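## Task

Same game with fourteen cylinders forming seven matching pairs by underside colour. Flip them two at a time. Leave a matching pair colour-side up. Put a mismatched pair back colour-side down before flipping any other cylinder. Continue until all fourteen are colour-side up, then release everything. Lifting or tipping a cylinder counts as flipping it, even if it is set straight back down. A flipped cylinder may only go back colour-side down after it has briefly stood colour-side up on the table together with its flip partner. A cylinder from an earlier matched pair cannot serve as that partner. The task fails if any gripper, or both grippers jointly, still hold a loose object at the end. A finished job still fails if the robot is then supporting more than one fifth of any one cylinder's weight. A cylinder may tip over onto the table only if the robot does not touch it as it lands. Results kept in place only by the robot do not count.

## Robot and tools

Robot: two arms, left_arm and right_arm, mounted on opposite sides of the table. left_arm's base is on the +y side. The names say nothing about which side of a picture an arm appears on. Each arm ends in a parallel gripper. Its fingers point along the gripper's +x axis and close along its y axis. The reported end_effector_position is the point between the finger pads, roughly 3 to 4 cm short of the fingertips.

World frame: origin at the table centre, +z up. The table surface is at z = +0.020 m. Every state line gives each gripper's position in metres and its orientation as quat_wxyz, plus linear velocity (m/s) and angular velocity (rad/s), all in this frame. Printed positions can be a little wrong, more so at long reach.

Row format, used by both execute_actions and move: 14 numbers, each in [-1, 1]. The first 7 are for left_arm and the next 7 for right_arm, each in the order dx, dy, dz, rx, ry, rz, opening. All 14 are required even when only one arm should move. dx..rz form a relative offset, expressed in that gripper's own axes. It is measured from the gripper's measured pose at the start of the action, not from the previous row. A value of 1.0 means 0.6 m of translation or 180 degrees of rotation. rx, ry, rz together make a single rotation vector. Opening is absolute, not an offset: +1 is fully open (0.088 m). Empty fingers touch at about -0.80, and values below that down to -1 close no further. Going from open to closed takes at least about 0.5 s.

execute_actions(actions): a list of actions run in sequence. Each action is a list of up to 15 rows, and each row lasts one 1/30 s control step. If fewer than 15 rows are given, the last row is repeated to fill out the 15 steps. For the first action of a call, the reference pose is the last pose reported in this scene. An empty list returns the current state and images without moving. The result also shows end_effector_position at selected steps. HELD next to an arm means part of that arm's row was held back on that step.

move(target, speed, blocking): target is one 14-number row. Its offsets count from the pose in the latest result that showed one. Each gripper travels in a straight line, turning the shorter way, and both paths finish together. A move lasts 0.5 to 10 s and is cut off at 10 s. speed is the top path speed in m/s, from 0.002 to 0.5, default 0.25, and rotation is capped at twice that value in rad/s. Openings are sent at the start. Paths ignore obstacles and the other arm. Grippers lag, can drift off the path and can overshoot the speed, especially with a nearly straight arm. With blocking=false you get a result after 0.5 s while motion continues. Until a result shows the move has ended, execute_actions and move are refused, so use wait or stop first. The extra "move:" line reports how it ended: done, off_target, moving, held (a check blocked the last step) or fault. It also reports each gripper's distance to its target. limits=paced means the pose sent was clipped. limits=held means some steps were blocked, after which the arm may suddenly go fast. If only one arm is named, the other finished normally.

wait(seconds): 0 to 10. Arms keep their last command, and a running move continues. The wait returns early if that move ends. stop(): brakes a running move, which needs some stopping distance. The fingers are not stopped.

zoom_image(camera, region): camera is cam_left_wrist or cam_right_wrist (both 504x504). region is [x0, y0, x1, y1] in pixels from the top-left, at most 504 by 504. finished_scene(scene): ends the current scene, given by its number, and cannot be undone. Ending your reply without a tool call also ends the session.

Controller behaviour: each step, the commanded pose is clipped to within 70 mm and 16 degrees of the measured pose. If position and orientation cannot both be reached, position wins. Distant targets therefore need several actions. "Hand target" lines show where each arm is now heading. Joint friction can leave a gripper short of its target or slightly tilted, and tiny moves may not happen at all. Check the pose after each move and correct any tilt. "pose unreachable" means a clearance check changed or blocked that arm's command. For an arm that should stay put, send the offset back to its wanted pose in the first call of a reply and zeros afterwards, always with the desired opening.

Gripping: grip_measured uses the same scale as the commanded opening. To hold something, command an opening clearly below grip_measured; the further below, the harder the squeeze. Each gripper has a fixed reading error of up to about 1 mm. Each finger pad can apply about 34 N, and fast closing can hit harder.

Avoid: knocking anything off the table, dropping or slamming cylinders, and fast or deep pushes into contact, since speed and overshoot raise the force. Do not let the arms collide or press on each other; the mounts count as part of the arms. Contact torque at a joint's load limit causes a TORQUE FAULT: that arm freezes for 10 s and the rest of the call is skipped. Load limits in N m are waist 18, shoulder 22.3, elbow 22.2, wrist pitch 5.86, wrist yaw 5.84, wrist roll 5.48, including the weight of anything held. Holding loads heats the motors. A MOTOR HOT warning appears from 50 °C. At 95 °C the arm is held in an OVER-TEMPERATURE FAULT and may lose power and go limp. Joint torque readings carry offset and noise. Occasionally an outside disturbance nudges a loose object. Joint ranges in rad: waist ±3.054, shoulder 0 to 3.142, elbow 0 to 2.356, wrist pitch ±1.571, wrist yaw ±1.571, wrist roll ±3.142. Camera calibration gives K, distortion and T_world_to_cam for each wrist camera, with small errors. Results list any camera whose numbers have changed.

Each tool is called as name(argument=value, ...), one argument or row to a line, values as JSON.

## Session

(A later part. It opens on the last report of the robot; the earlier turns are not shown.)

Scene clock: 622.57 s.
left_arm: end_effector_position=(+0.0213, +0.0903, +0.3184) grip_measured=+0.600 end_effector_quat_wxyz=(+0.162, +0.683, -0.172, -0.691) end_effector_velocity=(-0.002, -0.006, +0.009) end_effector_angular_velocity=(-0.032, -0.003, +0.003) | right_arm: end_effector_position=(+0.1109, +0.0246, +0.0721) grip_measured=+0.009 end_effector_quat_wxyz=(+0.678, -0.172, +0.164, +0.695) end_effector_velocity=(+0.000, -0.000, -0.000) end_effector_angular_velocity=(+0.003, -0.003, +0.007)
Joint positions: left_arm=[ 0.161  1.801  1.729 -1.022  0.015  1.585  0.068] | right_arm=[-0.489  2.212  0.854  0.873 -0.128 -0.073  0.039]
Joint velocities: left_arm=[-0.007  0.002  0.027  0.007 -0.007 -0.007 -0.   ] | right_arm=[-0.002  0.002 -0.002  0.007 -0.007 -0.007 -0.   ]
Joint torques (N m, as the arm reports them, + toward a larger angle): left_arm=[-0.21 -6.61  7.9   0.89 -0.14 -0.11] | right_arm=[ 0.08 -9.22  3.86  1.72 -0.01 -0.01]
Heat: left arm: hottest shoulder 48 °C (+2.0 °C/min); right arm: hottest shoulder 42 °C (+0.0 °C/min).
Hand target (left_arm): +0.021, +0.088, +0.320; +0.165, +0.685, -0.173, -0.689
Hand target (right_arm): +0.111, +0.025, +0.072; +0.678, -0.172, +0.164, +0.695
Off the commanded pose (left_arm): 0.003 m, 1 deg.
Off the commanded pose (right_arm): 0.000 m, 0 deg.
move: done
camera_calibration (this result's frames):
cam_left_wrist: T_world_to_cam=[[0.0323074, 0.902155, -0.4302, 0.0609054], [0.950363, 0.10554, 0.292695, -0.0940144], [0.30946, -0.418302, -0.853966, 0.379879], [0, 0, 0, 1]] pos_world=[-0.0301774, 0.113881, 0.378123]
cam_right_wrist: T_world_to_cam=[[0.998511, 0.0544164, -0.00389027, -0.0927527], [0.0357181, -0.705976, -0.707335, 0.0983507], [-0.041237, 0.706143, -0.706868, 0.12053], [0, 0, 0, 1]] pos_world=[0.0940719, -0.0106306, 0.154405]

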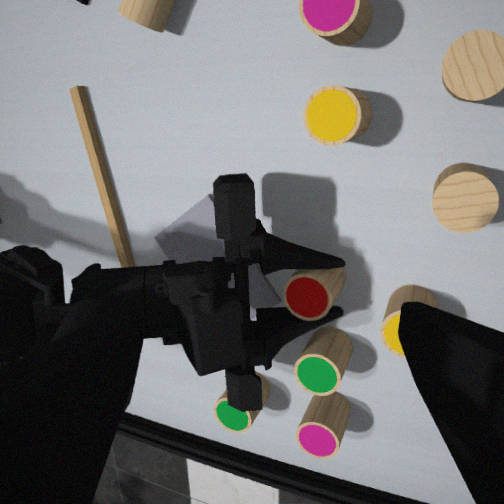

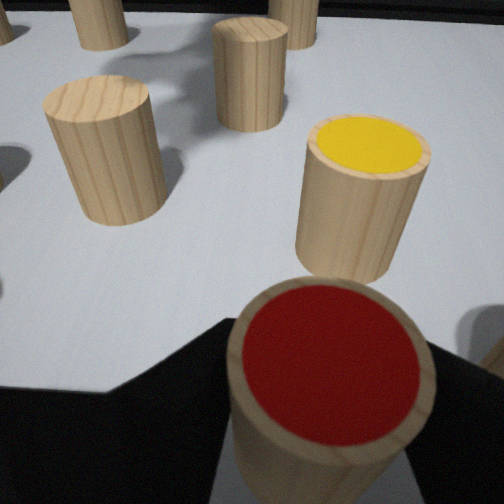

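move(
  target=[-0.03,0,0,0,0,0,0.6, -0.06,0,0.119,0,0,0,-0.4],
  speed=0.15,
)

move(
  target=[0,0,0,0,0,0,0.6, -0.053,0.145,0.13,0,-0.15,0,-0.4],
  speed=0.3,
)

move(
  target=[0,0,0,0,0,0,0.6, 0,0,0,0.99,0,0,-0.4],
  speed=0.5,
)

move(
  target=[0,0,0,0,0,0,0.6, 0,0,0,0.009,0,0,-0.4],
)

Scene clock: 626.90 s.
left_arm: end_effector_position=(+0.0213, +0.0981, +0.3257) grip_measured=+0.600 end_effector_quat_wxyz=(+0.155, +0.685, -0.164, -0.692) end_effector_velocity=(+0.000, +0.002, -0.001) end_effector_angular_velocity=(+0.007, -0.029, -0.017) | right_arm: end_effector_position=(+0.1106, +0.0225, +0.1431) grip_measured=+0.009 end_effector_quat_wxyz=(+0.676, -0.178, +0.171, +0.694) end_effector_velocity=(-0.005, -0.001, +0.001) end_effector_angular_velocity=(-0.001, +0.004, +0.025)
Joint positions: left_arm=[ 0.161  1.793  1.757 -1.078  0.015  1.584  0.068] | right_arm=[-0.489  1.949  0.881  0.564 -0.128 -0.073  0.039]
Joint velocities: left_arm=[-0.007 -0.002 -0.002 -0.007 -0.022  0.022 -0.   ] | right_arm=[ 0.002 -0.007 -0.002 -0.007 -0.022 -0.007 -0.   ]
Joint torques (N m, as the arm reports them, + toward a larger angle): left_arm=[ 0.05 -8.38  7.9   0.76  0.07 -0.01] | right_arm=[  0.32 -10.13   6.55   1.58   0.06   0.04]
Heat: left arm: hottest shoulder 48 °C (+2.0 °C/min); right arm: hottest shoulder 43 °C (+1.0 °C/min).
Hand target (left_arm): +0.022, +0.098, +0.334; +0.162, +0.683, -0.172, -0.691
Hand target (right_arm): +0.110, +0.026, +0.152; +0.678, -0.172, +0.164, +0.695
Off the commanded pose (left_arm): 0.009 m, 1 deg.
Off the commanded pose (right_arm): 0.010 m, 1 deg.
move: off_target (left_arm, right_arm)
camera_calibration (this result's frames):
cam_left_wrist: T_world_to_cam=[[0.0318776, 0.911001, -0.41117, 0.0499369], [0.950287, 0.0998605, 0.294929, -0.0971702], [0.30974, -0.400131, -0.862529, 0.390381], [0, 0, 0, 1]] pos_world=[-0.0301692, 0.120414, 0.385906]
cam_right_wrist: T_world_to_cam=[[0.998496, 0.0543556, -0.00709848, -0.0915121], [0.0342377, -0.719519, -0.693628, 0.14556], [-0.0428101, 0.692342, -0.720298, 0.174602], [0, 0, 0, 1]] pos_world=[0.0938656, -0.0111768, 0.22608]

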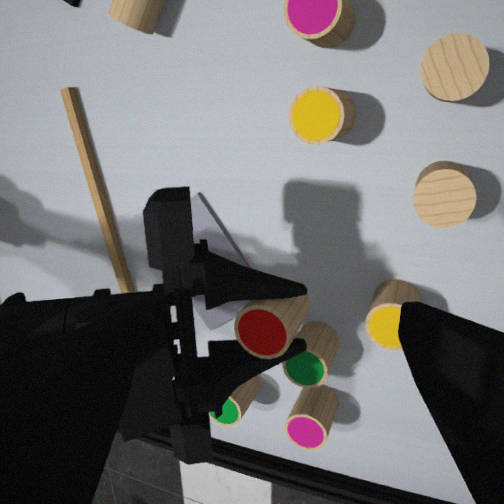

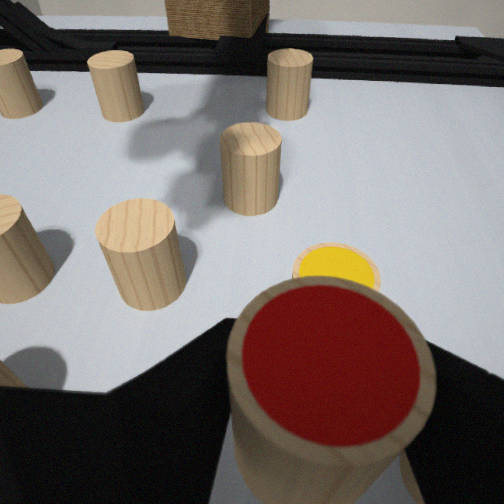

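Scene clock: 628.20 s.
left_arm: end_effector_position=(+0.0213, +0.0981, +0.3257) grip_measured=+0.600 end_effector_quat_wxyz=(+0.155, +0.685, -0.164, -0.692) end_effector_velocity=(+0.000, +0.004, -0.000) end_effector_angular_velocity=(+0.017, -0.003, +0.007) | right_arm: end_effector_position=(+0.0234, +0.0302, +0.2341) grip_measured=+0.009 end_effector_quat_wxyz=(+0.696, -0.004, +0.004, +0.718) end_effector_velocity=(+0.002, -0.000, -0.000) end_effector_angular_velocity=(+0.003, -0.007, +0.000)
Joint positions: left_arm=[ 0.161  1.793  1.757 -1.078  0.015  1.584  0.068] | right_arm=[-0.237  1.934  0.789  1.133  0.1    0.001  0.039]
Joint velocities: left_arm=[-0.002 -0.002  0.002 -0.022 -0.007 -0.007 -0.   ] | right_arm=[-0.007  0.002 -0.002  0.007 -0.007 -0.007 -0.   ]
Joint torques (N m, as the arm reports them, + toward a larger angle): left_arm=[ 0.06 -7.03  6.72  0.94  0.05 -0.02] | right_arm=[ 0.3  -7.11  4.14  2.14  0.14  0.05]
Heat: left arm: hottest shoulder 48 °C (+2.0 °C/min); right arm: hottest shoulder 43 °C (+1.0 °C/min).
Hand target (left_arm): +0.021, +0.098, +0.326; +0.155, +0.685, -0.164, -0.692
Hand target (right_arm): +0.023, +0.029, +0.226; +0.696, -0.010, +0.010, +0.718
Off the commanded pose (left_arm): 0.000 m, 0 deg.
Off the commanded pose (right_arm): 0.008 m, 1 deg.
move: done
camera_calibration (this result's frames):
cam_left_wrist: T_world_to_cam=[[0.0318776, 0.911001, -0.41117, 0.0499369], [0.950287, 0.0998605, 0.294929, -0.0971702], [0.30974, -0.400131, -0.862529, 0.390381], [0, 0, 0, 1]] pos_world=[-0.0301692, 0.120414, 0.385906]
cam_right_wrist: T_world_to_cam=[[0.998163, 0.0604116, 0.00459746, -0.00714624], [0.0231966, -0.310963, -0.950139, 0.2652], [-0.0559697, 0.9485, -0.311794, 0.128066], [0, 0, 0, 1]] pos_world=[0.00814918, -0.0385713, 0.29194]

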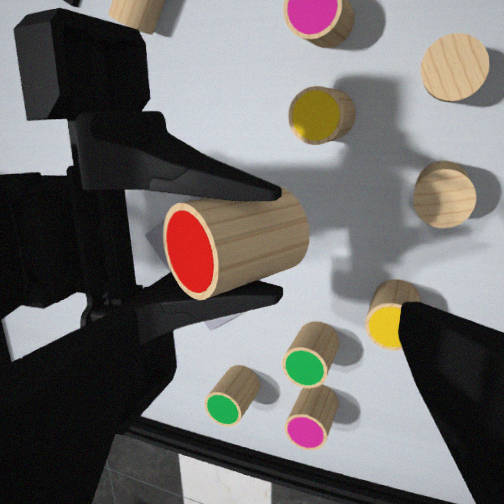

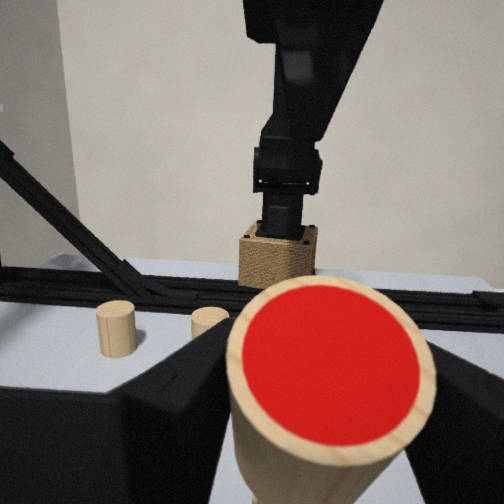

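Scene clock: 631.90 s.
left_arm: end_effector_position=(+0.0213, +0.0981, +0.3257) grip_measured=+0.600 end_effector_quat_wxyz=(+0.155, +0.685, -0.164, -0.692) end_effector_velocity=(+0.000, -0.001, +0.001) end_effector_angular_velocity=(-0.007, -0.003, +0.007) | right_arm: end_effector_position=(+0.0234, +0.0302, +0.2341) grip_measured=+0.009 end_effector_quat_wxyz=(+0.018, +0.696, +0.718, +0.010) end_effector_velocity=(+0.000, -0.001, -0.005) end_effector_angular_velocity=(-0.022, +0.019, +0.005)
Joint positions: left_arm=[ 0.161  1.793  1.757 -1.078  0.015  1.584  0.068] | right_arm=[-0.237  1.934  0.789  1.133  0.1    3.104  0.039]
Joint velocities: left_arm=[-0.002 -0.002 -0.002  0.007 -0.007 -0.007 -0.   ] | right_arm=[-0.002 -0.002 -0.002 -0.022 -0.007  0.022 -0.   ]
Joint torques (N m, as the arm reports them, + toward a larger angle): left_arm=[-0.04 -7.14  6.61  0.97  0.09 -0.01] | right_arm=[ 0.07 -8.44  5.05  1.85 -0.02  0.09]
Heat: left arm: hottest shoulder 48 °C (+1.0 °C/min); right arm: hottest shoulder 43 °C (+2.0 °C/min).
Hand target (left_arm): +0.021, +0.098, +0.326; +0.155, +0.685, -0.164, -0.692
Hand target (right_arm): +0.023, +0.030, +0.234; +0.015, +0.696, +0.718, +0.007
Off the commanded pose (left_arm): 0.000 m, 0 deg.
Off the commanded pose (right_arm): 0.000 m, 0 deg.
move: done
camera_calibration (this result's frames):
cam_left_wrist: T_world_to_cam=[[0.0318776, 0.911001, -0.41117, 0.0499369], [0.950287, 0.0998605, 0.294929, -0.0971702], [0.30974, -0.400131, -0.862529, 0.390381], [0, 0, 0, 1]] pos_world=[-0.0301692, 0.120414, 0.385906]
cam_right_wrist: T_world_to_cam=[[-0.999015, -0.00237964, -0.0443038, 0.0529507], [-0.0417018, -0.290556, 0.955949, -0.180152], [-0.0151476, 0.956855, 0.290171, -0.0140745], [0, 0, 0, 1]] pos_world=[0.0451727, -0.038751, 0.178646]

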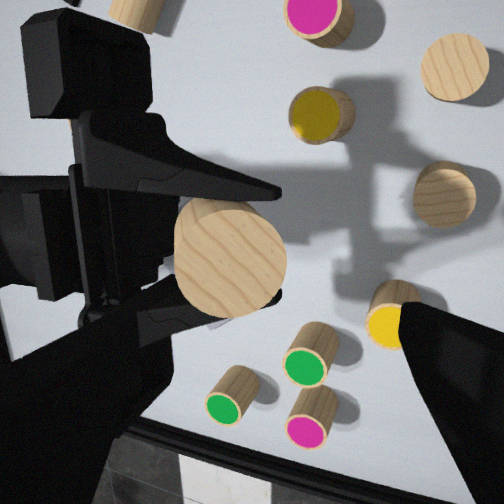

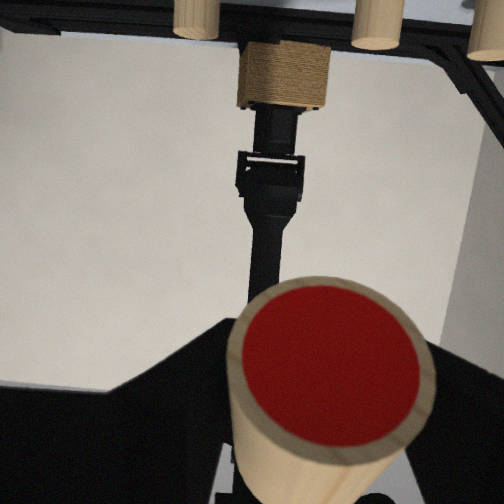

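Scene clock: 632.60 s.
left_arm: end_effector_position=(+0.0213, +0.0981, +0.3257) grip_measured=+0.600 end_effector_quat_wxyz=(+0.155, +0.685, -0.164, -0.692) end_effector_velocity=(-0.002, +0.001, +0.001) end_effector_angular_velocity=(+0.003, -0.003, +0.002) | right_arm: end_effector_position=(+0.0234, +0.0302, +0.2341) grip_measured=+0.009 end_effector_quat_wxyz=(+0.010, +0.696, +0.718, +0.002) end_effector_velocity=(+0.000, -0.000, +0.002) end_effector_angular_velocity=(+0.007, -0.006, +0.005)
Joint positions: left_arm=[ 0.161  1.793  1.757 -1.078  0.015  1.584  0.068] | right_arm=[-0.237  1.934  0.789  1.133  0.1    3.125  0.039]
Joint velocities: left_arm=[-0.007 -0.002  0.002 -0.007 -0.007 -0.007  0.   ] | right_arm=[-0.002 -0.002 -0.002  0.007 -0.007 -0.007 -0.   ]
Joint torques (N m, as the arm reports them, + toward a larger angle): left_arm=[-0.02 -7.18  6.73  0.94  0.04 -0.01] | right_arm=[ 0.03 -8.49  5.08  1.86 -0.01  0.15]
Heat: left arm: hottest shoulder 48 °C (+1.0 °C/min); right arm: hottest shoulder 43 °C (+2.0 °C/min).
Hand target (left_arm): +0.021, +0.098, +0.326; +0.155, +0.685, -0.164, -0.692
Hand target (right_arm): +0.023, +0.030, +0.234; +0.008, +0.696, +0.718, -0.000
Off the commanded pose (left_arm): 0.000 m, 0 deg.
Off the commanded pose (right_arm): 0.000 m, 0 deg.
move: done
camera_calibration (this result's frames):
cam_left_wrist: T_world_to_cam=[[0.0318776, 0.911001, -0.41117, 0.0499369], [0.950287, 0.0998605, 0.294929, -0.0971702], [0.30974, -0.400131, -0.862529, 0.390381], [0, 0, 0, 1]] pos_world=[-0.0301692, 0.120414, 0.385906]
cam_right_wrist: T_world_to_cam=[[-0.999734, -0.00215087, -0.0229639, 0.0479645], [-0.0213543, -0.289916, 0.956814, -0.180851], [-0.0087156, 0.95705, 0.289793, -0.0141427], [0, 0, 0, 1]] pos_world=[0.0439666, -0.0387932, 0.17824]

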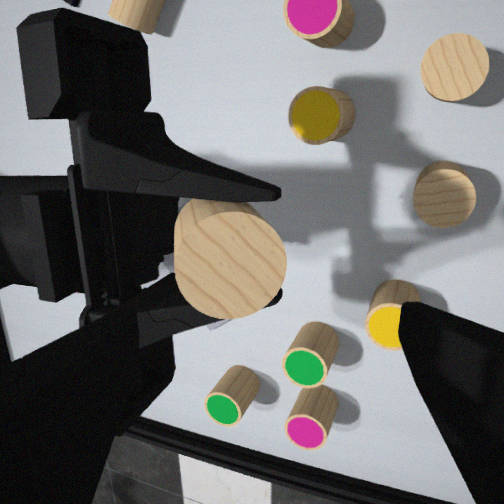

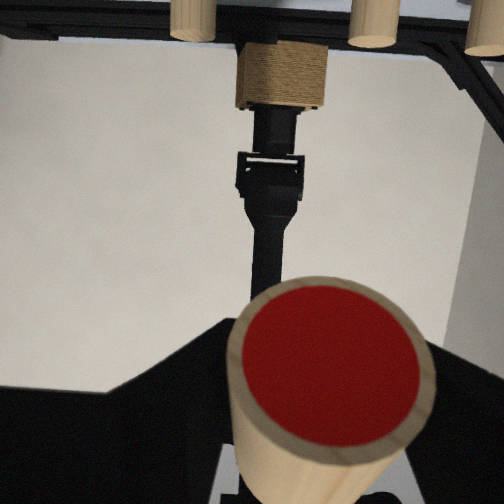

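move(
  target=[0.117,0.0155,-0.002,0,0,0.008,0.6, 0,0,0,0,0,0,-0.4],
  speed=0.1,
)

move(
  target=[0,0,0,0,0,0,-0.4, 0,0,0,0,0,0,-0.4],
)

Scene clock: 636.10 s.
left_arm: end_effector_position=(+0.0215, +0.0594, +0.2712) grip_measured=+0.600 end_effector_quat_wxyz=(+0.167, +0.682, -0.176, -0.690) end_effector_velocity=(-0.002, +0.000, -0.001) end_effector_angular_velocity=(-0.003, +0.003, -0.012) | right_arm: end_effector_position=(+0.0234, +0.0302, +0.2341) grip_measured=+0.008 end_effector_quat_wxyz=(+0.010, +0.696, +0.718, +0.002) end_effector_velocity=(+0.002, -0.000, -0.001) end_effector_angular_velocity=(-0.007, -0.008, -0.010)
Joint positions: left_arm=[ 0.161  1.9    1.663 -0.845  0.015  1.584  0.068] | right_arm=[-0.237  1.934  0.789  1.133  0.1    3.126  0.039]
Joint velocities: left_arm=[-0.002 -0.002 -0.007  0.007  0.007  0.007 -0.   ] | right_arm=[-0.002 -0.002 -0.002 -0.007  0.007 -0.007  0.   ]
Joint torques (N m, as the arm reports them, + toward a larger angle): left_arm=[-0.01 -7.26  6.36  1.2   0.1   0.  ] | right_arm=[ 0.05 -8.47  5.09  1.84  0.03 -0.04]
Heat: left arm: hottest shoulder 48 °C (+1.0 °C/min); right arm: hottest shoulder 43 °C (+1.0 °C/min).
Hand target (left_arm): +0.022, +0.059, +0.267; +0.164, +0.683, -0.173, -0.690
Hand target (right_arm): +0.023, +0.030, +0.234; +0.010, +0.696, +0.718, +0.002
Off the commanded pose (left_arm): 0.004 m, 0 deg.
Off the commanded pose (right_arm): 0.000 m, 0 deg.
move: done
camera_calibration (this result's frames):
cam_left_wrist: T_world_to_cam=[[0.0319363, 0.896856, -0.441168, 0.071726], [0.950246, 0.109594, 0.291584, -0.0770515], [0.309858, -0.42853, -0.848734, 0.325775], [0, 0, 0, 1]] pos_world=[-0.0300168, 0.0837209, 0.330607]
cam_right_wrist: T_world_to_cam=[[-0.999751, -0.00214244, -0.0222016, 0.0477862], [-0.0206273, -0.289894, 0.956837, -0.180874], [-0.00848605, 0.957057, 0.289777, -0.0141445], [0, 0, 0, 1]] pos_world=[0.0439233, -0.0387947, 0.178226]

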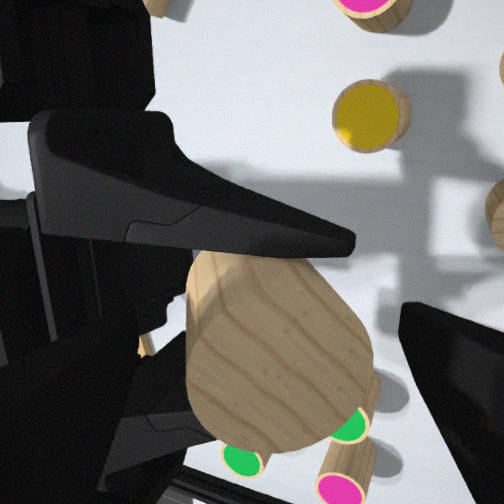

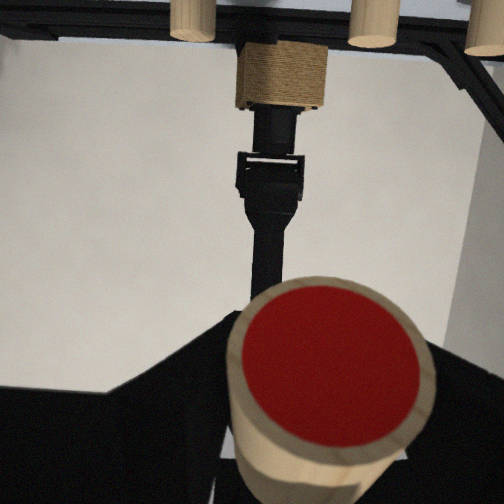

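Scene clock: 636.60 s.
left_arm: end_effector_position=(+0.0215, +0.0588, +0.2715) grip_measured=+0.064 end_effector_quat_wxyz=(+0.168, +0.682, -0.177, -0.689) end_effector_velocity=(-0.000, +0.004, -0.000) end_effector_angular_velocity=(+0.017, -0.017, -0.018) | right_arm: end_effector_position=(+0.0236, +0.0302, +0.2341) grip_measured=+0.008 end_effector_quat_wxyz=(+0.010, +0.696, +0.718, +0.002) end_effector_velocity=(+0.000, -0.001, -0.005) end_effector_angular_velocity=(-0.022, +0.005, +0.005)
Joint positions: left_arm=[ 0.161  1.9    1.663 -0.842  0.015  1.584  0.042] | right_arm=[-0.238  1.934  0.789  1.133  0.1    3.126  0.039]
Joint velocities: left_arm=[-0.002 -0.002  0.002 -0.022 -0.007  0.022 -0.   ] | right_arm=[-0.002 -0.002 -0.002 -0.022 -0.007  0.007 -0.   ]
Joint torques (N m, as the arm reports them, + toward a larger angle): left_arm=[-0.05 -7.83  6.71  0.81  0.04 -0.02] | right_arm=[ 0.07 -8.46  5.09  1.86  0.01 -0.02]
Heat: left arm: hottest shoulder 48 °C (+1.0 °C/min); right arm: hottest shoulder 43 °C (+1.0 °C/min).
Hand target (left_arm): +0.021, +0.059, +0.271; +0.167, +0.682, -0.176, -0.690
Hand target (right_arm): +0.024, +0.030, +0.234; +0.010, +0.696, +0.718, +0.002
Off the commanded pose (left_arm): 0.001 m, 0 deg.
Off the commanded pose (right_arm): 0.000 m, 0 deg.
move: done
camera_calibration (this result's frames):
cam_left_wrist: T_world_to_cam=[[0.0319419, 0.895506, -0.443902, 0.0732127], [0.950243, 0.110483, 0.29126, -0.0770453], [0.309869, -0.431118, -0.847419, 0.325584], [0, 0, 0, 1]] pos_world=[-0.0300151, 0.0833149, 0.330845]
cam_right_wrist: T_world_to_cam=[[-0.999752, -0.00176106, -0.0222016, 0.0479596], [-0.0207379, -0.289886, 0.956837, -0.180862], [-0.00812096, 0.95706, 0.289777, -0.0141695], [0, 0, 0, 1]] pos_world=[0.044082, -0.0387839, 0.178226]

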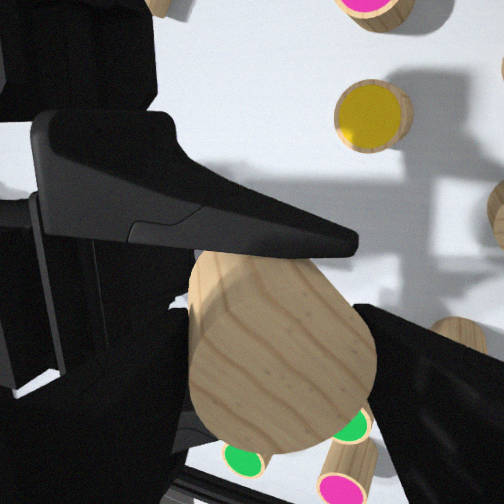

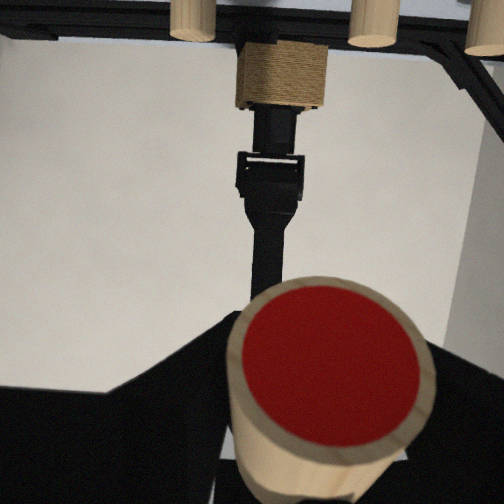

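move(
  target=[0,0,0,0,0,0,-0.4, 0,0,0,0,0,0,1],
)

move(
  target=[0,0,0,0,0,0,-0.4, -0.19,0,0,0,0,0,1],
)

move(
  target=[0.026,-0.317,0.069,0,0,-0.16,-0.4, 0,0,0,0,0,0,1],
  speed=0.35,
)

Scene clock: 639.60 s.
left_arm: end_effector_position=(+0.0215, +0.0589, +0.2714) grip_measured=+0.060 end_effector_quat_wxyz=(+0.168, +0.682, -0.177, -0.689) end_effector_velocity=(-0.000, +0.005, -0.002) end_effector_angular_velocity=(+0.022, -0.003, +0.007) | right_arm: end_effector_position=(+0.0236, +0.0302, +0.2341) grip_measured=+1.000 end_effector_quat_wxyz=(+0.010, +0.696, +0.718, +0.002) end_effector_velocity=(+0.000, -0.000, +0.002) end_effector_angular_velocity=(+0.007, -0.006, +0.005)
Joint positions: left_arm=[ 0.161  1.9    1.663 -0.842  0.015  1.584  0.042] | right_arm=[-0.238  1.934  0.789  1.133  0.1    3.126  0.088]
Joint velocities: left_arm=[-0.002 -0.002 -0.002 -0.022 -0.007 -0.007 -0.   ] | right_arm=[-0.002 -0.002 -0.002  0.007 -0.007 -0.007  0.   ]
Joint torques (N m, as the arm reports them, + toward a larger angle): left_arm=[-0.06 -7.9   6.83  1.01  0.07 -0.03] | right_arm=[ 0.05 -8.47  5.02  1.83  0.   -0.03]
Heat: left arm: hottest shoulder 48 °C (+1.0 °C/min); right arm: hottest shoulder 44 °C (+2.0 °C/min).
Hand target (left_arm): +0.021, +0.059, +0.271; +0.168, +0.682, -0.177, -0.689
Hand target (right_arm): +0.024, +0.030, +0.234; +0.010, +0.696, +0.718, +0.002
Off the commanded pose (left_arm): 0.000 m, 0 deg.
Off the commanded pose (right_arm): 0.000 m, 0 deg.
move: done
camera_calibration (this result's frames):
cam_left_wrist: T_world_to_cam=[[0.0319412, 0.895675, -0.443561, 0.0730269], [0.950243, 0.110372, 0.291301, -0.0770461], [0.309868, -0.430795, -0.847583, 0.325608], [0, 0, 0, 1]] pos_world=[-0.0300153, 0.0833656, 0.330815]
cam_right_wrist: T_world_to_cam=[[-0.999752, -0.00176106, -0.0222016, 0.0479596], [-0.0207379, -0.289886, 0.956837, -0.180862], [-0.00812096, 0.95706, 0.289777, -0.0141695], [0, 0, 0, 1]] pos_world=[0.044082, -0.0387839, 0.178226]

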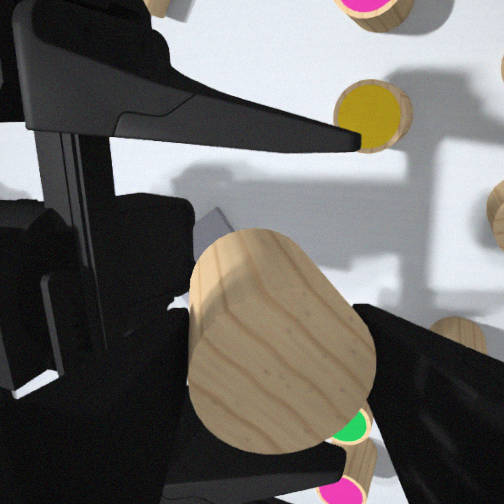

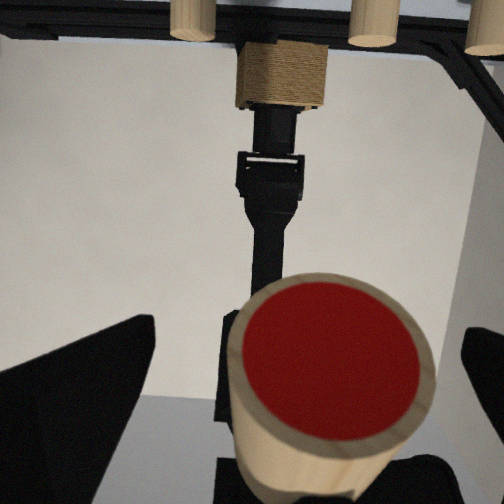

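Scene clock: 640.63 s.
left_arm: end_effector_position=(+0.0215, +0.0589, +0.2714) grip_measured=+0.059 end_effector_quat_wxyz=(+0.168, +0.682, -0.177, -0.689) end_effector_velocity=(-0.000, +0.003, -0.002) end_effector_angular_velocity=(+0.012, -0.003, +0.007) | right_arm: end_effector_position=(+0.0272, -0.0805, +0.2374) grip_measured=+1.000 end_effector_quat_wxyz=(+0.008, +0.696, +0.718, +0.004) end_effector_velocity=(-0.001, -0.003, -0.005) end_effector_angular_velocity=(-0.021, -0.011, +0.010)
Joint positions: left_arm=[ 0.161  1.9    1.663 -0.842  0.015  1.584  0.042] | right_arm=[-0.19   1.591  0.341  1.244  0.147  3.126  0.088]
Joint velocities: left_arm=[-0.002 -0.002 -0.007 -0.007 -0.007 -0.007 -0.   ] | right_arm=[ 0.002 -0.012 -0.012 -0.022 -0.007 -0.007  0.   ]
Joint torques (N m, as the arm reports them, + toward a larger angle): left_arm=[-0.15 -7.99  6.79  0.99  0.06 -0.01] | right_arm=[ 0.15 -6.19  3.09  1.6   0.13 -0.01]
Heat: left arm: hottest shoulder 48 °C (+1.0 °C/min); right arm: hottest shoulder 44 °C (+2.0 °C/min).
Hand target (left_arm): +0.021, +0.059, +0.271; +0.168, +0.682, -0.177, -0.689
Hand target (right_arm): +0.027, -0.084, +0.236; +0.010, +0.696, +0.718, +0.002
Off the commanded pose (left_arm): 0.000 m, 0 deg.
Off the commanded pose (right_arm): 0.004 m, 0 deg.
move: done
camera_calibration (this result's frames):
cam_left_wrist: T_world_to_cam=[[0.0319412, 0.895675, -0.443561, 0.0730269], [0.950243, 0.110372, 0.291301, -0.0770461], [0.309868, -0.430795, -0.847583, 0.325608], [0, 0, 0, 1]] pos_world=[-0.0300153, 0.0833656, 0.330815]
cam_right_wrist: T_world_to_cam=[[-0.999762, -0.00239173, -0.0216794, 0.0512524], [-0.0200026, -0.295725, 0.955064, -0.216032], [-0.00869539, 0.95527, 0.295607, 0.089343], [0, 0, 0, 1]] pos_world=[0.0476959, -0.14911, 0.181025]

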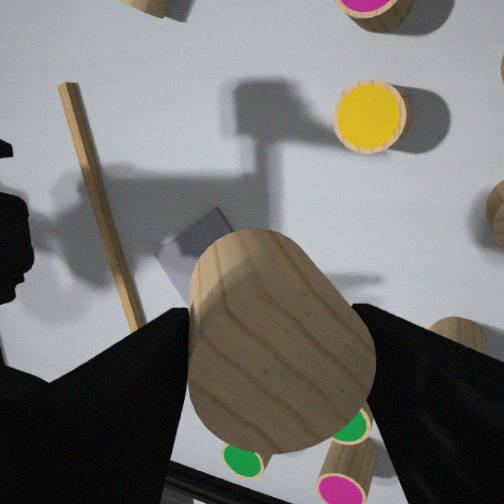

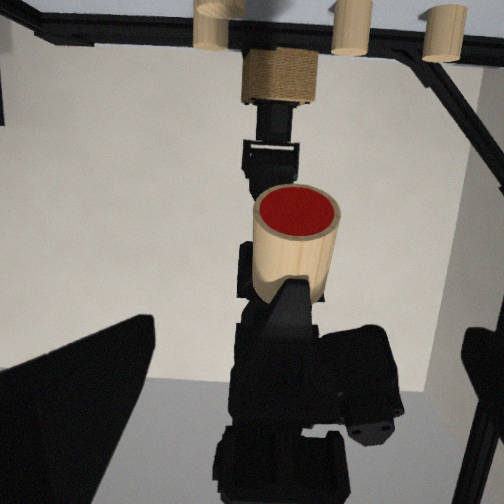

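Scene clock: 641.83 s.
left_arm: end_effector_position=(-0.0165, +0.2182, +0.1660) grip_measured=+0.057 end_effector_quat_wxyz=(-0.010, +0.706, +0.001, -0.708) end_effector_velocity=(-0.000, +0.005, -0.001) end_effector_angular_velocity=(+0.011, -0.009, +0.015) | right_arm: end_effector_position=(+0.0272, -0.0805, +0.2375) grip_measured=+1.000 end_effector_quat_wxyz=(+0.008, +0.696, +0.718, +0.004) end_effector_velocity=(-0.000, -0.001, -0.002) end_effector_angular_velocity=(-0.007, -0.009, +0.005)
Joint positions: left_arm=[ 0.032  1.764  1.167 -0.99   0.004  1.459  0.042] | right_arm=[-0.19   1.591  0.341  1.244  0.147  3.126  0.088]
Joint velocities: left_arm=[-0.007 -0.007 -0.012 -0.007 -0.007 -0.022 -0.   ] | right_arm=[-0.002 -0.002 -0.002 -0.007 -0.007 -0.007  0.   ]
Joint torques (N m, as the arm reports them, + toward a larger angle): left_arm=[-0.32 -7.13  4.99  0.11  0.25 -0.08] | right_arm=[ 0.06 -5.38  4.57  1.84  0.   -0.02]
Heat: left arm: hottest shoulder 48 °C (+1.0 °C/min); right arm: hottest shoulder 43 °C (+1.0 °C/min).
Hand target (left_arm): -0.018, +0.220, +0.168; -0.008, +0.704, +0.000, -0.710
Hand target (right_arm): +0.027, -0.080, +0.237; +0.008, +0.696, +0.718, +0.004
Off the commanded pose (left_arm): 0.003 m, 0 deg.
Off the commanded pose (right_arm): 0.000 m, 0 deg.
move: done
camera_calibration (this result's frames):
cam_left_wrist: T_world_to_cam=[[0.0345117, 0.998258, 0.0478632, -0.219151], [0.946657, -0.0480059, 0.318649, 0.00207615], [0.320391, 0.0343129, -0.946664, 0.231772], [0, 0, 0, 1]] pos_world=[-0.0686599, 0.210916, 0.229238]
cam_right_wrist: T_world_to_cam=[[-0.999764, -0.0023836, -0.0216127, 0.0512435], [-0.0199381, -0.296084, 0.954954, -0.216172], [-0.00867541, 0.955159, 0.295966, 0.0892258], [0, 0, 0, 1]] pos_world=[0.0476954, -0.149108, 0.181134]

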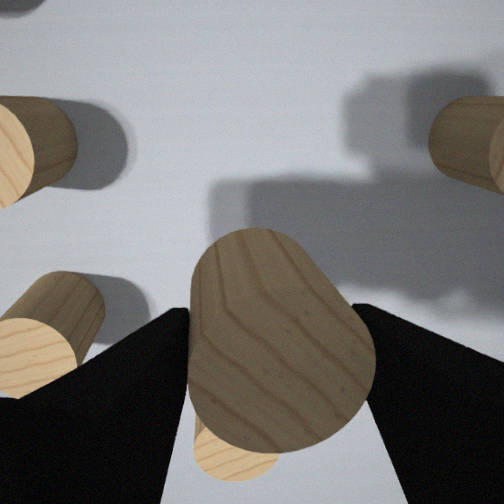

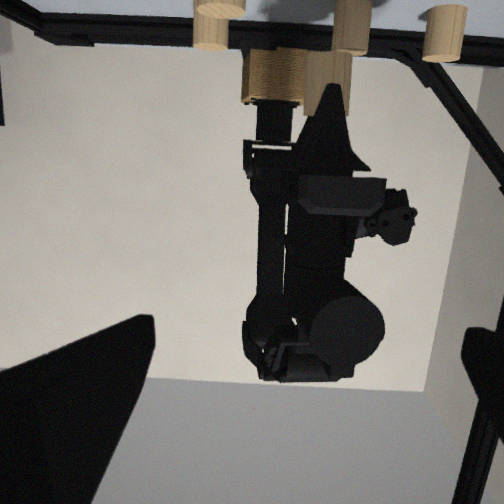

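Lower, release, lift, then go to purple #9.

move(
  target=[0.132,0,0,0,0,-0.008,-0.4, 0,0,0,0,0,0,1],
  speed=0.05,
)

move(
  target=[0,0,0,0,0,0,0.6, 0,0,0,0,0,0,1],
)

move(
  target=[-0.125,0,0,0,0,0.012,0.6, 0,0,0,0,0,0,1],
  speed=0.15,
)

move(
  target=[0,0.019,-0.163,0,0,0,0.6, 0,0,0,0,0,0,1],
)

Scene clock: 646.03 s.
left_arm: end_effector_position=(-0.0167, +0.2182, +0.0898) grip_measured=+0.052 end_effector_quat_wxyz=(-0.016, +0.707, +0.007, -0.707) end_effector_velocity=(+0.000, -0.001, +0.000) end_effector_angular_velocity=(-0.008, -0.007, +0.005) | right_arm: end_effector_position=(+0.0272, -0.0805, +0.2375) grip_measured=+1.000 end_effector_quat_wxyz=(+0.008, +0.696, +0.718, +0.004) end_effector_velocity=(-0.002, -0.001, -0.005) end_effector_angular_velocity=(-0.021, -0.026, +0.020)
Joint positions: left_arm=[ 0.032  1.921  1.028 -0.71   0.004  1.459  0.042] | right_arm=[-0.19   1.591  0.341  1.244  0.147  3.126  0.088]
Joint velocities: left_arm=[-0.002 -0.002 -0.002  0.007 -0.007 -0.007 -0.   ] | right_arm=[-0.002 -0.002 -0.002 -0.022 -0.022 -0.022  0.   ]
Joint torques (N m, as the arm reports them, + toward a larger angle): left_arm=[ 0.2  -5.62  4.4   0.32  0.15  0.08] | right_arm=[ 0.07 -5.32  4.61  1.84  0.01 -0.03]
Heat: left arm: hottest shoulder 48 °C (+1.0 °C/min); right arm: hottest shoulder 43 °C (+0.0 °C/min).
Hand target (left_arm): -0.016, +0.220, +0.087; -0.019, +0.706, +0.010, -0.708
Hand target (right_arm): +0.027, -0.081, +0.237; +0.008, +0.696, +0.718, +0.004
Off the commanded pose (left_arm): 0.003 m, 0 deg.
Off the commanded pose (right_arm): 0.000 m, 0 deg.
move: done
camera_calibration (this result's frames):
cam_left_wrist: T_world_to_cam=[[0.0347714, 0.997284, 0.0649331, -0.216762], [0.945952, -0.0538046, 0.319812, 0.0277308], [0.322437, 0.0503033, -0.945253, 0.156133], [0, 0, 0, 1]] pos_world=[-0.069038, 0.209812, 0.152792]
cam_right_wrist: T_world_to_cam=[[-0.999764, -0.0023836, -0.0216127, 0.0512435], [-0.0199381, -0.296084, 0.954954, -0.216172], [-0.00867541, 0.955159, 0.295966, 0.0892258], [0, 0, 0, 1]] pos_world=[0.0476954, -0.149108, 0.181134]

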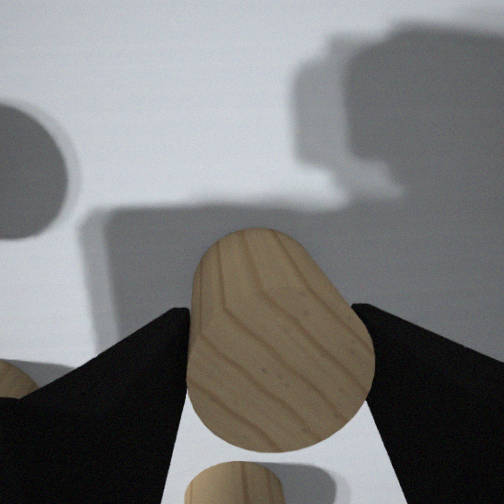

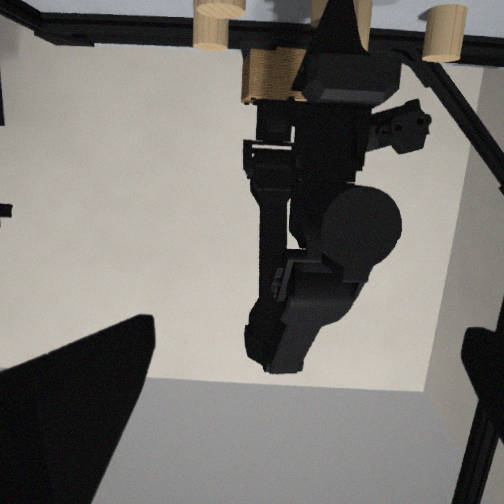

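Scene clock: 646.70 s.
left_arm: end_effector_position=(-0.0167, +0.2181, +0.0898) grip_measured=+0.598 end_effector_quat_wxyz=(-0.016, +0.707, +0.007, -0.707) end_effector_velocity=(+0.002, -0.005, +0.002) end_effector_angular_velocity=(-0.020, -0.020, +0.019) | right_arm: end_effector_position=(+0.0272, -0.0805, +0.2375) grip_measured=+1.000 end_effector_quat_wxyz=(+0.008, +0.696, +0.718, +0.004) end_effector_velocity=(-0.000, -0.000, -0.002) end_effector_angular_velocity=(-0.007, -0.009, +0.015)
Joint positions: left_arm=[ 0.032  1.921  1.028 -0.71   0.004  1.459  0.068] | right_arm=[-0.19   1.591  0.341  1.244  0.147  3.126  0.088]
Joint velocities: left_arm=[-0.002 -0.002  0.007  0.007 -0.022 -0.022  0.001] | right_arm=[-0.007 -0.002 -0.002 -0.007 -0.022 -0.007  0.   ]
Joint torques (N m, as the arm reports them, + toward a larger angle): left_arm=[-0.11 -6.35  4.81  0.13  0.06  0.05] | right_arm=[ 0.06 -5.34  4.56  1.84  0.   -0.04]
Heat: left arm: hottest shoulder 48 °C (+1.0 °C/min); right arm: hottest shoulder 43 °C (+0.0 °C/min).
Hand target (left_arm): -0.017, +0.218, +0.090; -0.016, +0.707, +0.007, -0.707
Hand target (right_arm): +0.027, -0.081, +0.237; +0.008, +0.696, +0.718, +0.004
Off the commanded pose (left_arm): 0.000 m, 0 deg.
Off the commanded pose (right_arm): 0.000 m, 0 deg.
move: done
camera_calibration (this result's frames):
cam_left_wrist: T_world_to_cam=[[0.0347745, 0.997308, 0.064554, -0.216651], [0.945967, -0.0536836, 0.319787, 0.0277131], [0.322392, 0.0499456, -0.945288, 0.156219], [0, 0, 0, 1]] pos_world=[-0.0690454, 0.209753, 0.152795]
cam_right_wrist: T_world_to_cam=[[-0.999764, -0.0023836, -0.0216127, 0.0512435], [-0.0199381, -0.296084, 0.954954, -0.216172], [-0.00867541, 0.955159, 0.295966, 0.0892258], [0, 0, 0, 1]] pos_world=[0.0476954, -0.149108, 0.181134]

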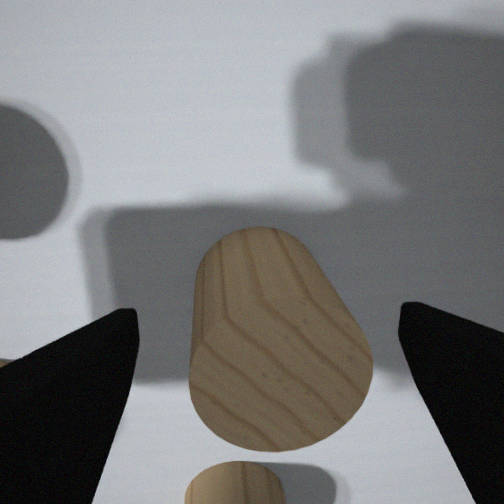

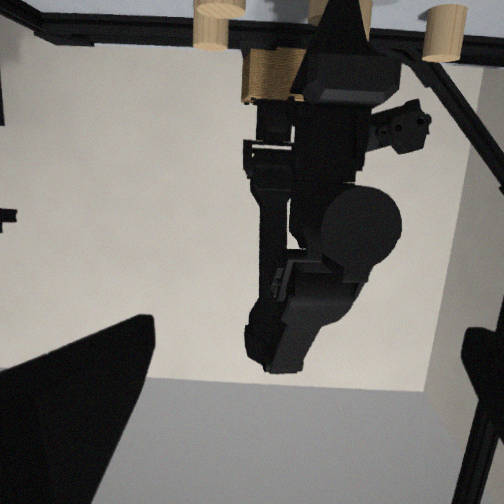

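Scene clock: 647.63 s.
left_arm: end_effector_position=(-0.0167, +0.2183, +0.1590) grip_measured=+0.600 end_effector_quat_wxyz=(-0.009, +0.706, -0.000, -0.708) end_effector_velocity=(+0.001, +0.002, +0.002) end_effector_angular_velocity=(+0.011, -0.009, -0.010) | right_arm: end_effector_position=(+0.0272, -0.0805, +0.2375) grip_measured=+1.000 end_effector_quat_wxyz=(+0.008, +0.696, +0.718, +0.004) end_effector_velocity=(-0.000, -0.001, -0.005) end_effector_angular_velocity=(-0.021, -0.011, +0.005)
Joint positions: left_arm=[ 0.032  1.771  1.146 -0.958  0.004  1.459  0.068] | right_arm=[-0.19   1.591  0.341  1.244  0.147  3.126  0.088]
Joint velocities: left_arm=[-0.002 -0.002  0.007 -0.022 -0.007  0.007 -0.   ] | right_arm=[-0.002 -0.002 -0.002 -0.022 -0.007 -0.007  0.   ]
Joint torques (N m, as the arm reports them, + toward a larger angle): left_arm=[-0.28 -7.1   6.52 -0.08 -0.08 -0.06] | right_arm=[ 0.1  -5.34  4.58  1.84  0.01 -0.04]
Heat: left arm: hottest shoulder 48 °C (+1.0 °C/min); right arm: hottest shoulder 43 °C (+0.0 °C/min).
Hand target (left_arm): -0.017, +0.215, +0.165; -0.003, +0.707, -0.007, -0.707
Hand target (right_arm): +0.027, -0.081, +0.237; +0.008, +0.696, +0.718, +0.004
Off the commanded pose (left_arm): 0.006 m, 1 deg.
Off the commanded pose (right_arm): 0.000 m, 0 deg.
move: done
camera_calibration (this result's frames):
cam_left_wrist: T_world_to_cam=[[0.0349099, 0.998385, 0.0448279, -0.21841], [0.946758, -0.0474028, 0.318438, 0.00443294], [0.320049, 0.0313245, -0.946883, 0.225878], [0, 0, 0, 1]] pos_world=[-0.0688644, 0.211192, 0.22226]
cam_right_wrist: T_world_to_cam=[[-0.999764, -0.0023836, -0.0216127, 0.0512435], [-0.0199381, -0.296084, 0.954954, -0.216172], [-0.00867541, 0.955159, 0.295966, 0.0892258], [0, 0, 0, 1]] pos_world=[0.0476954, -0.149108, 0.181134]

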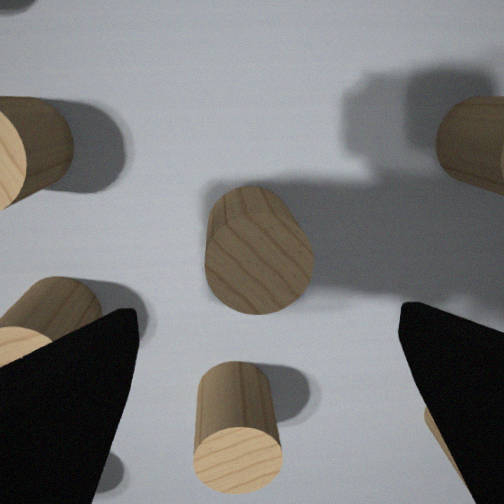

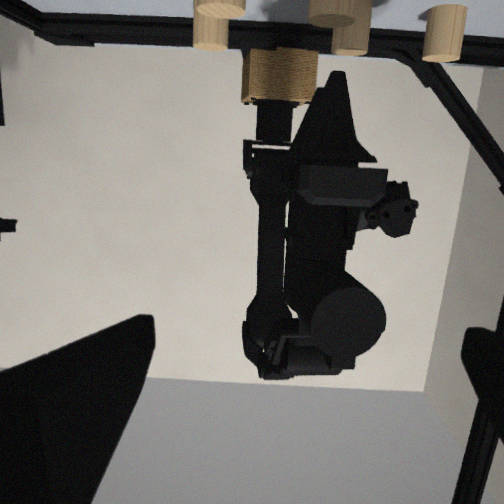

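Scene clock: 648.50 s.
left_arm: end_effector_position=(+0.0793, +0.2070, +0.1593) grip_measured=+0.600 end_effector_quat_wxyz=(-0.007, +0.707, -0.001, -0.708) end_effector_velocity=(+0.004, +0.004, +0.001) end_effector_angular_velocity=(+0.018, -0.004, +0.005) | right_arm: end_effector_position=(+0.0272, -0.0805, +0.2375) grip_measured=+1.000 end_effector_quat_wxyz=(+0.008, +0.696, +0.718, +0.004) end_effector_velocity=(-0.000, -0.000, -0.000) end_effector_angular_velocity=(+0.003, -0.007, +0.005)
Joint positions: left_arm=[ 0.339  1.818  1.207 -0.969 -0.     1.764  0.068] | right_arm=[-0.19   1.591  0.341  1.244  0.147  3.126  0.088]
Joint velocities: left_arm=[ 0.012  0.002  0.007 -0.022 -0.007  0.007  0.   ] | right_arm=[-0.002  0.002 -0.002  0.007 -0.007 -0.007  0.   ]
Joint torques (N m, as the arm reports them, + toward a larger angle): left_arm=[ 0.25 -5.52  6.74 -0.06 -0.03  0.1 ] | right_arm=[ 0.05 -5.35  4.58  1.84  0.   -0.02]
Heat: left arm: hottest shoulder 48 °C (+1.0 °C/min); right arm: hottest shoulder 43 °C (+0.0 °C/min).
Hand target (left_arm): +0.081, +0.205, +0.159; -0.008, +0.707, -0.001, -0.707
Hand target (right_arm): +0.027, -0.081, +0.237; +0.008, +0.696, +0.718, +0.004
Off the commanded pose (left_arm): 0.002 m, 0 deg.
Off the commanded pose (right_arm): 0.000 m, 0 deg.
move: done
camera_calibration (this result's frames):
cam_left_wrist: T_world_to_cam=[[0.0329901, 0.998599, 0.0413661, -0.20986], [0.946528, -0.0445064, 0.319536, -0.0878703], [0.32093, 0.0286126, -0.946671, 0.196292], [0, 0, 0, 1]] pos_world=[0.027099, 0.200039, 0.222583]
cam_right_wrist: T_world_to_cam=[[-0.999764, -0.0023836, -0.0216127, 0.0512435], [-0.0199381, -0.296084, 0.954954, -0.216172], [-0.00867541, 0.955159, 0.295966, 0.0892258], [0, 0, 0, 1]] pos_world=[0.0476954, -0.149108, 0.181134]

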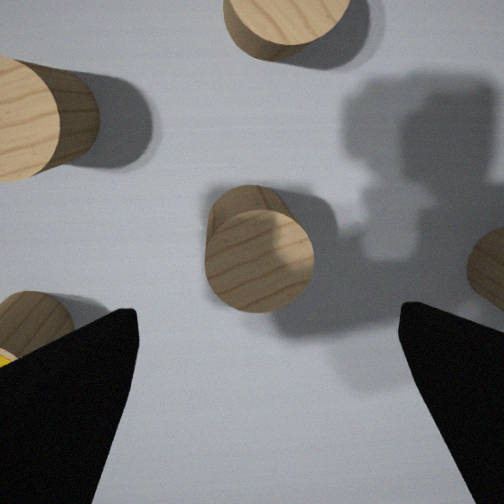

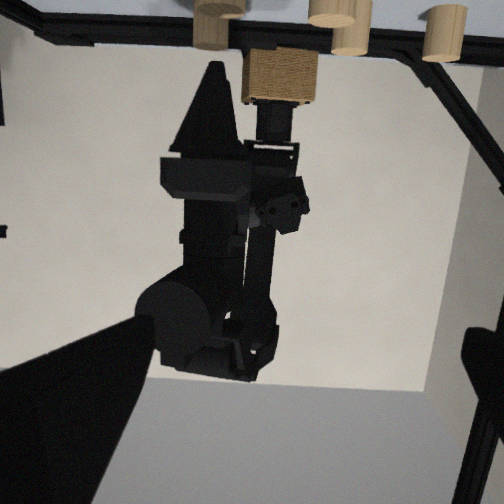

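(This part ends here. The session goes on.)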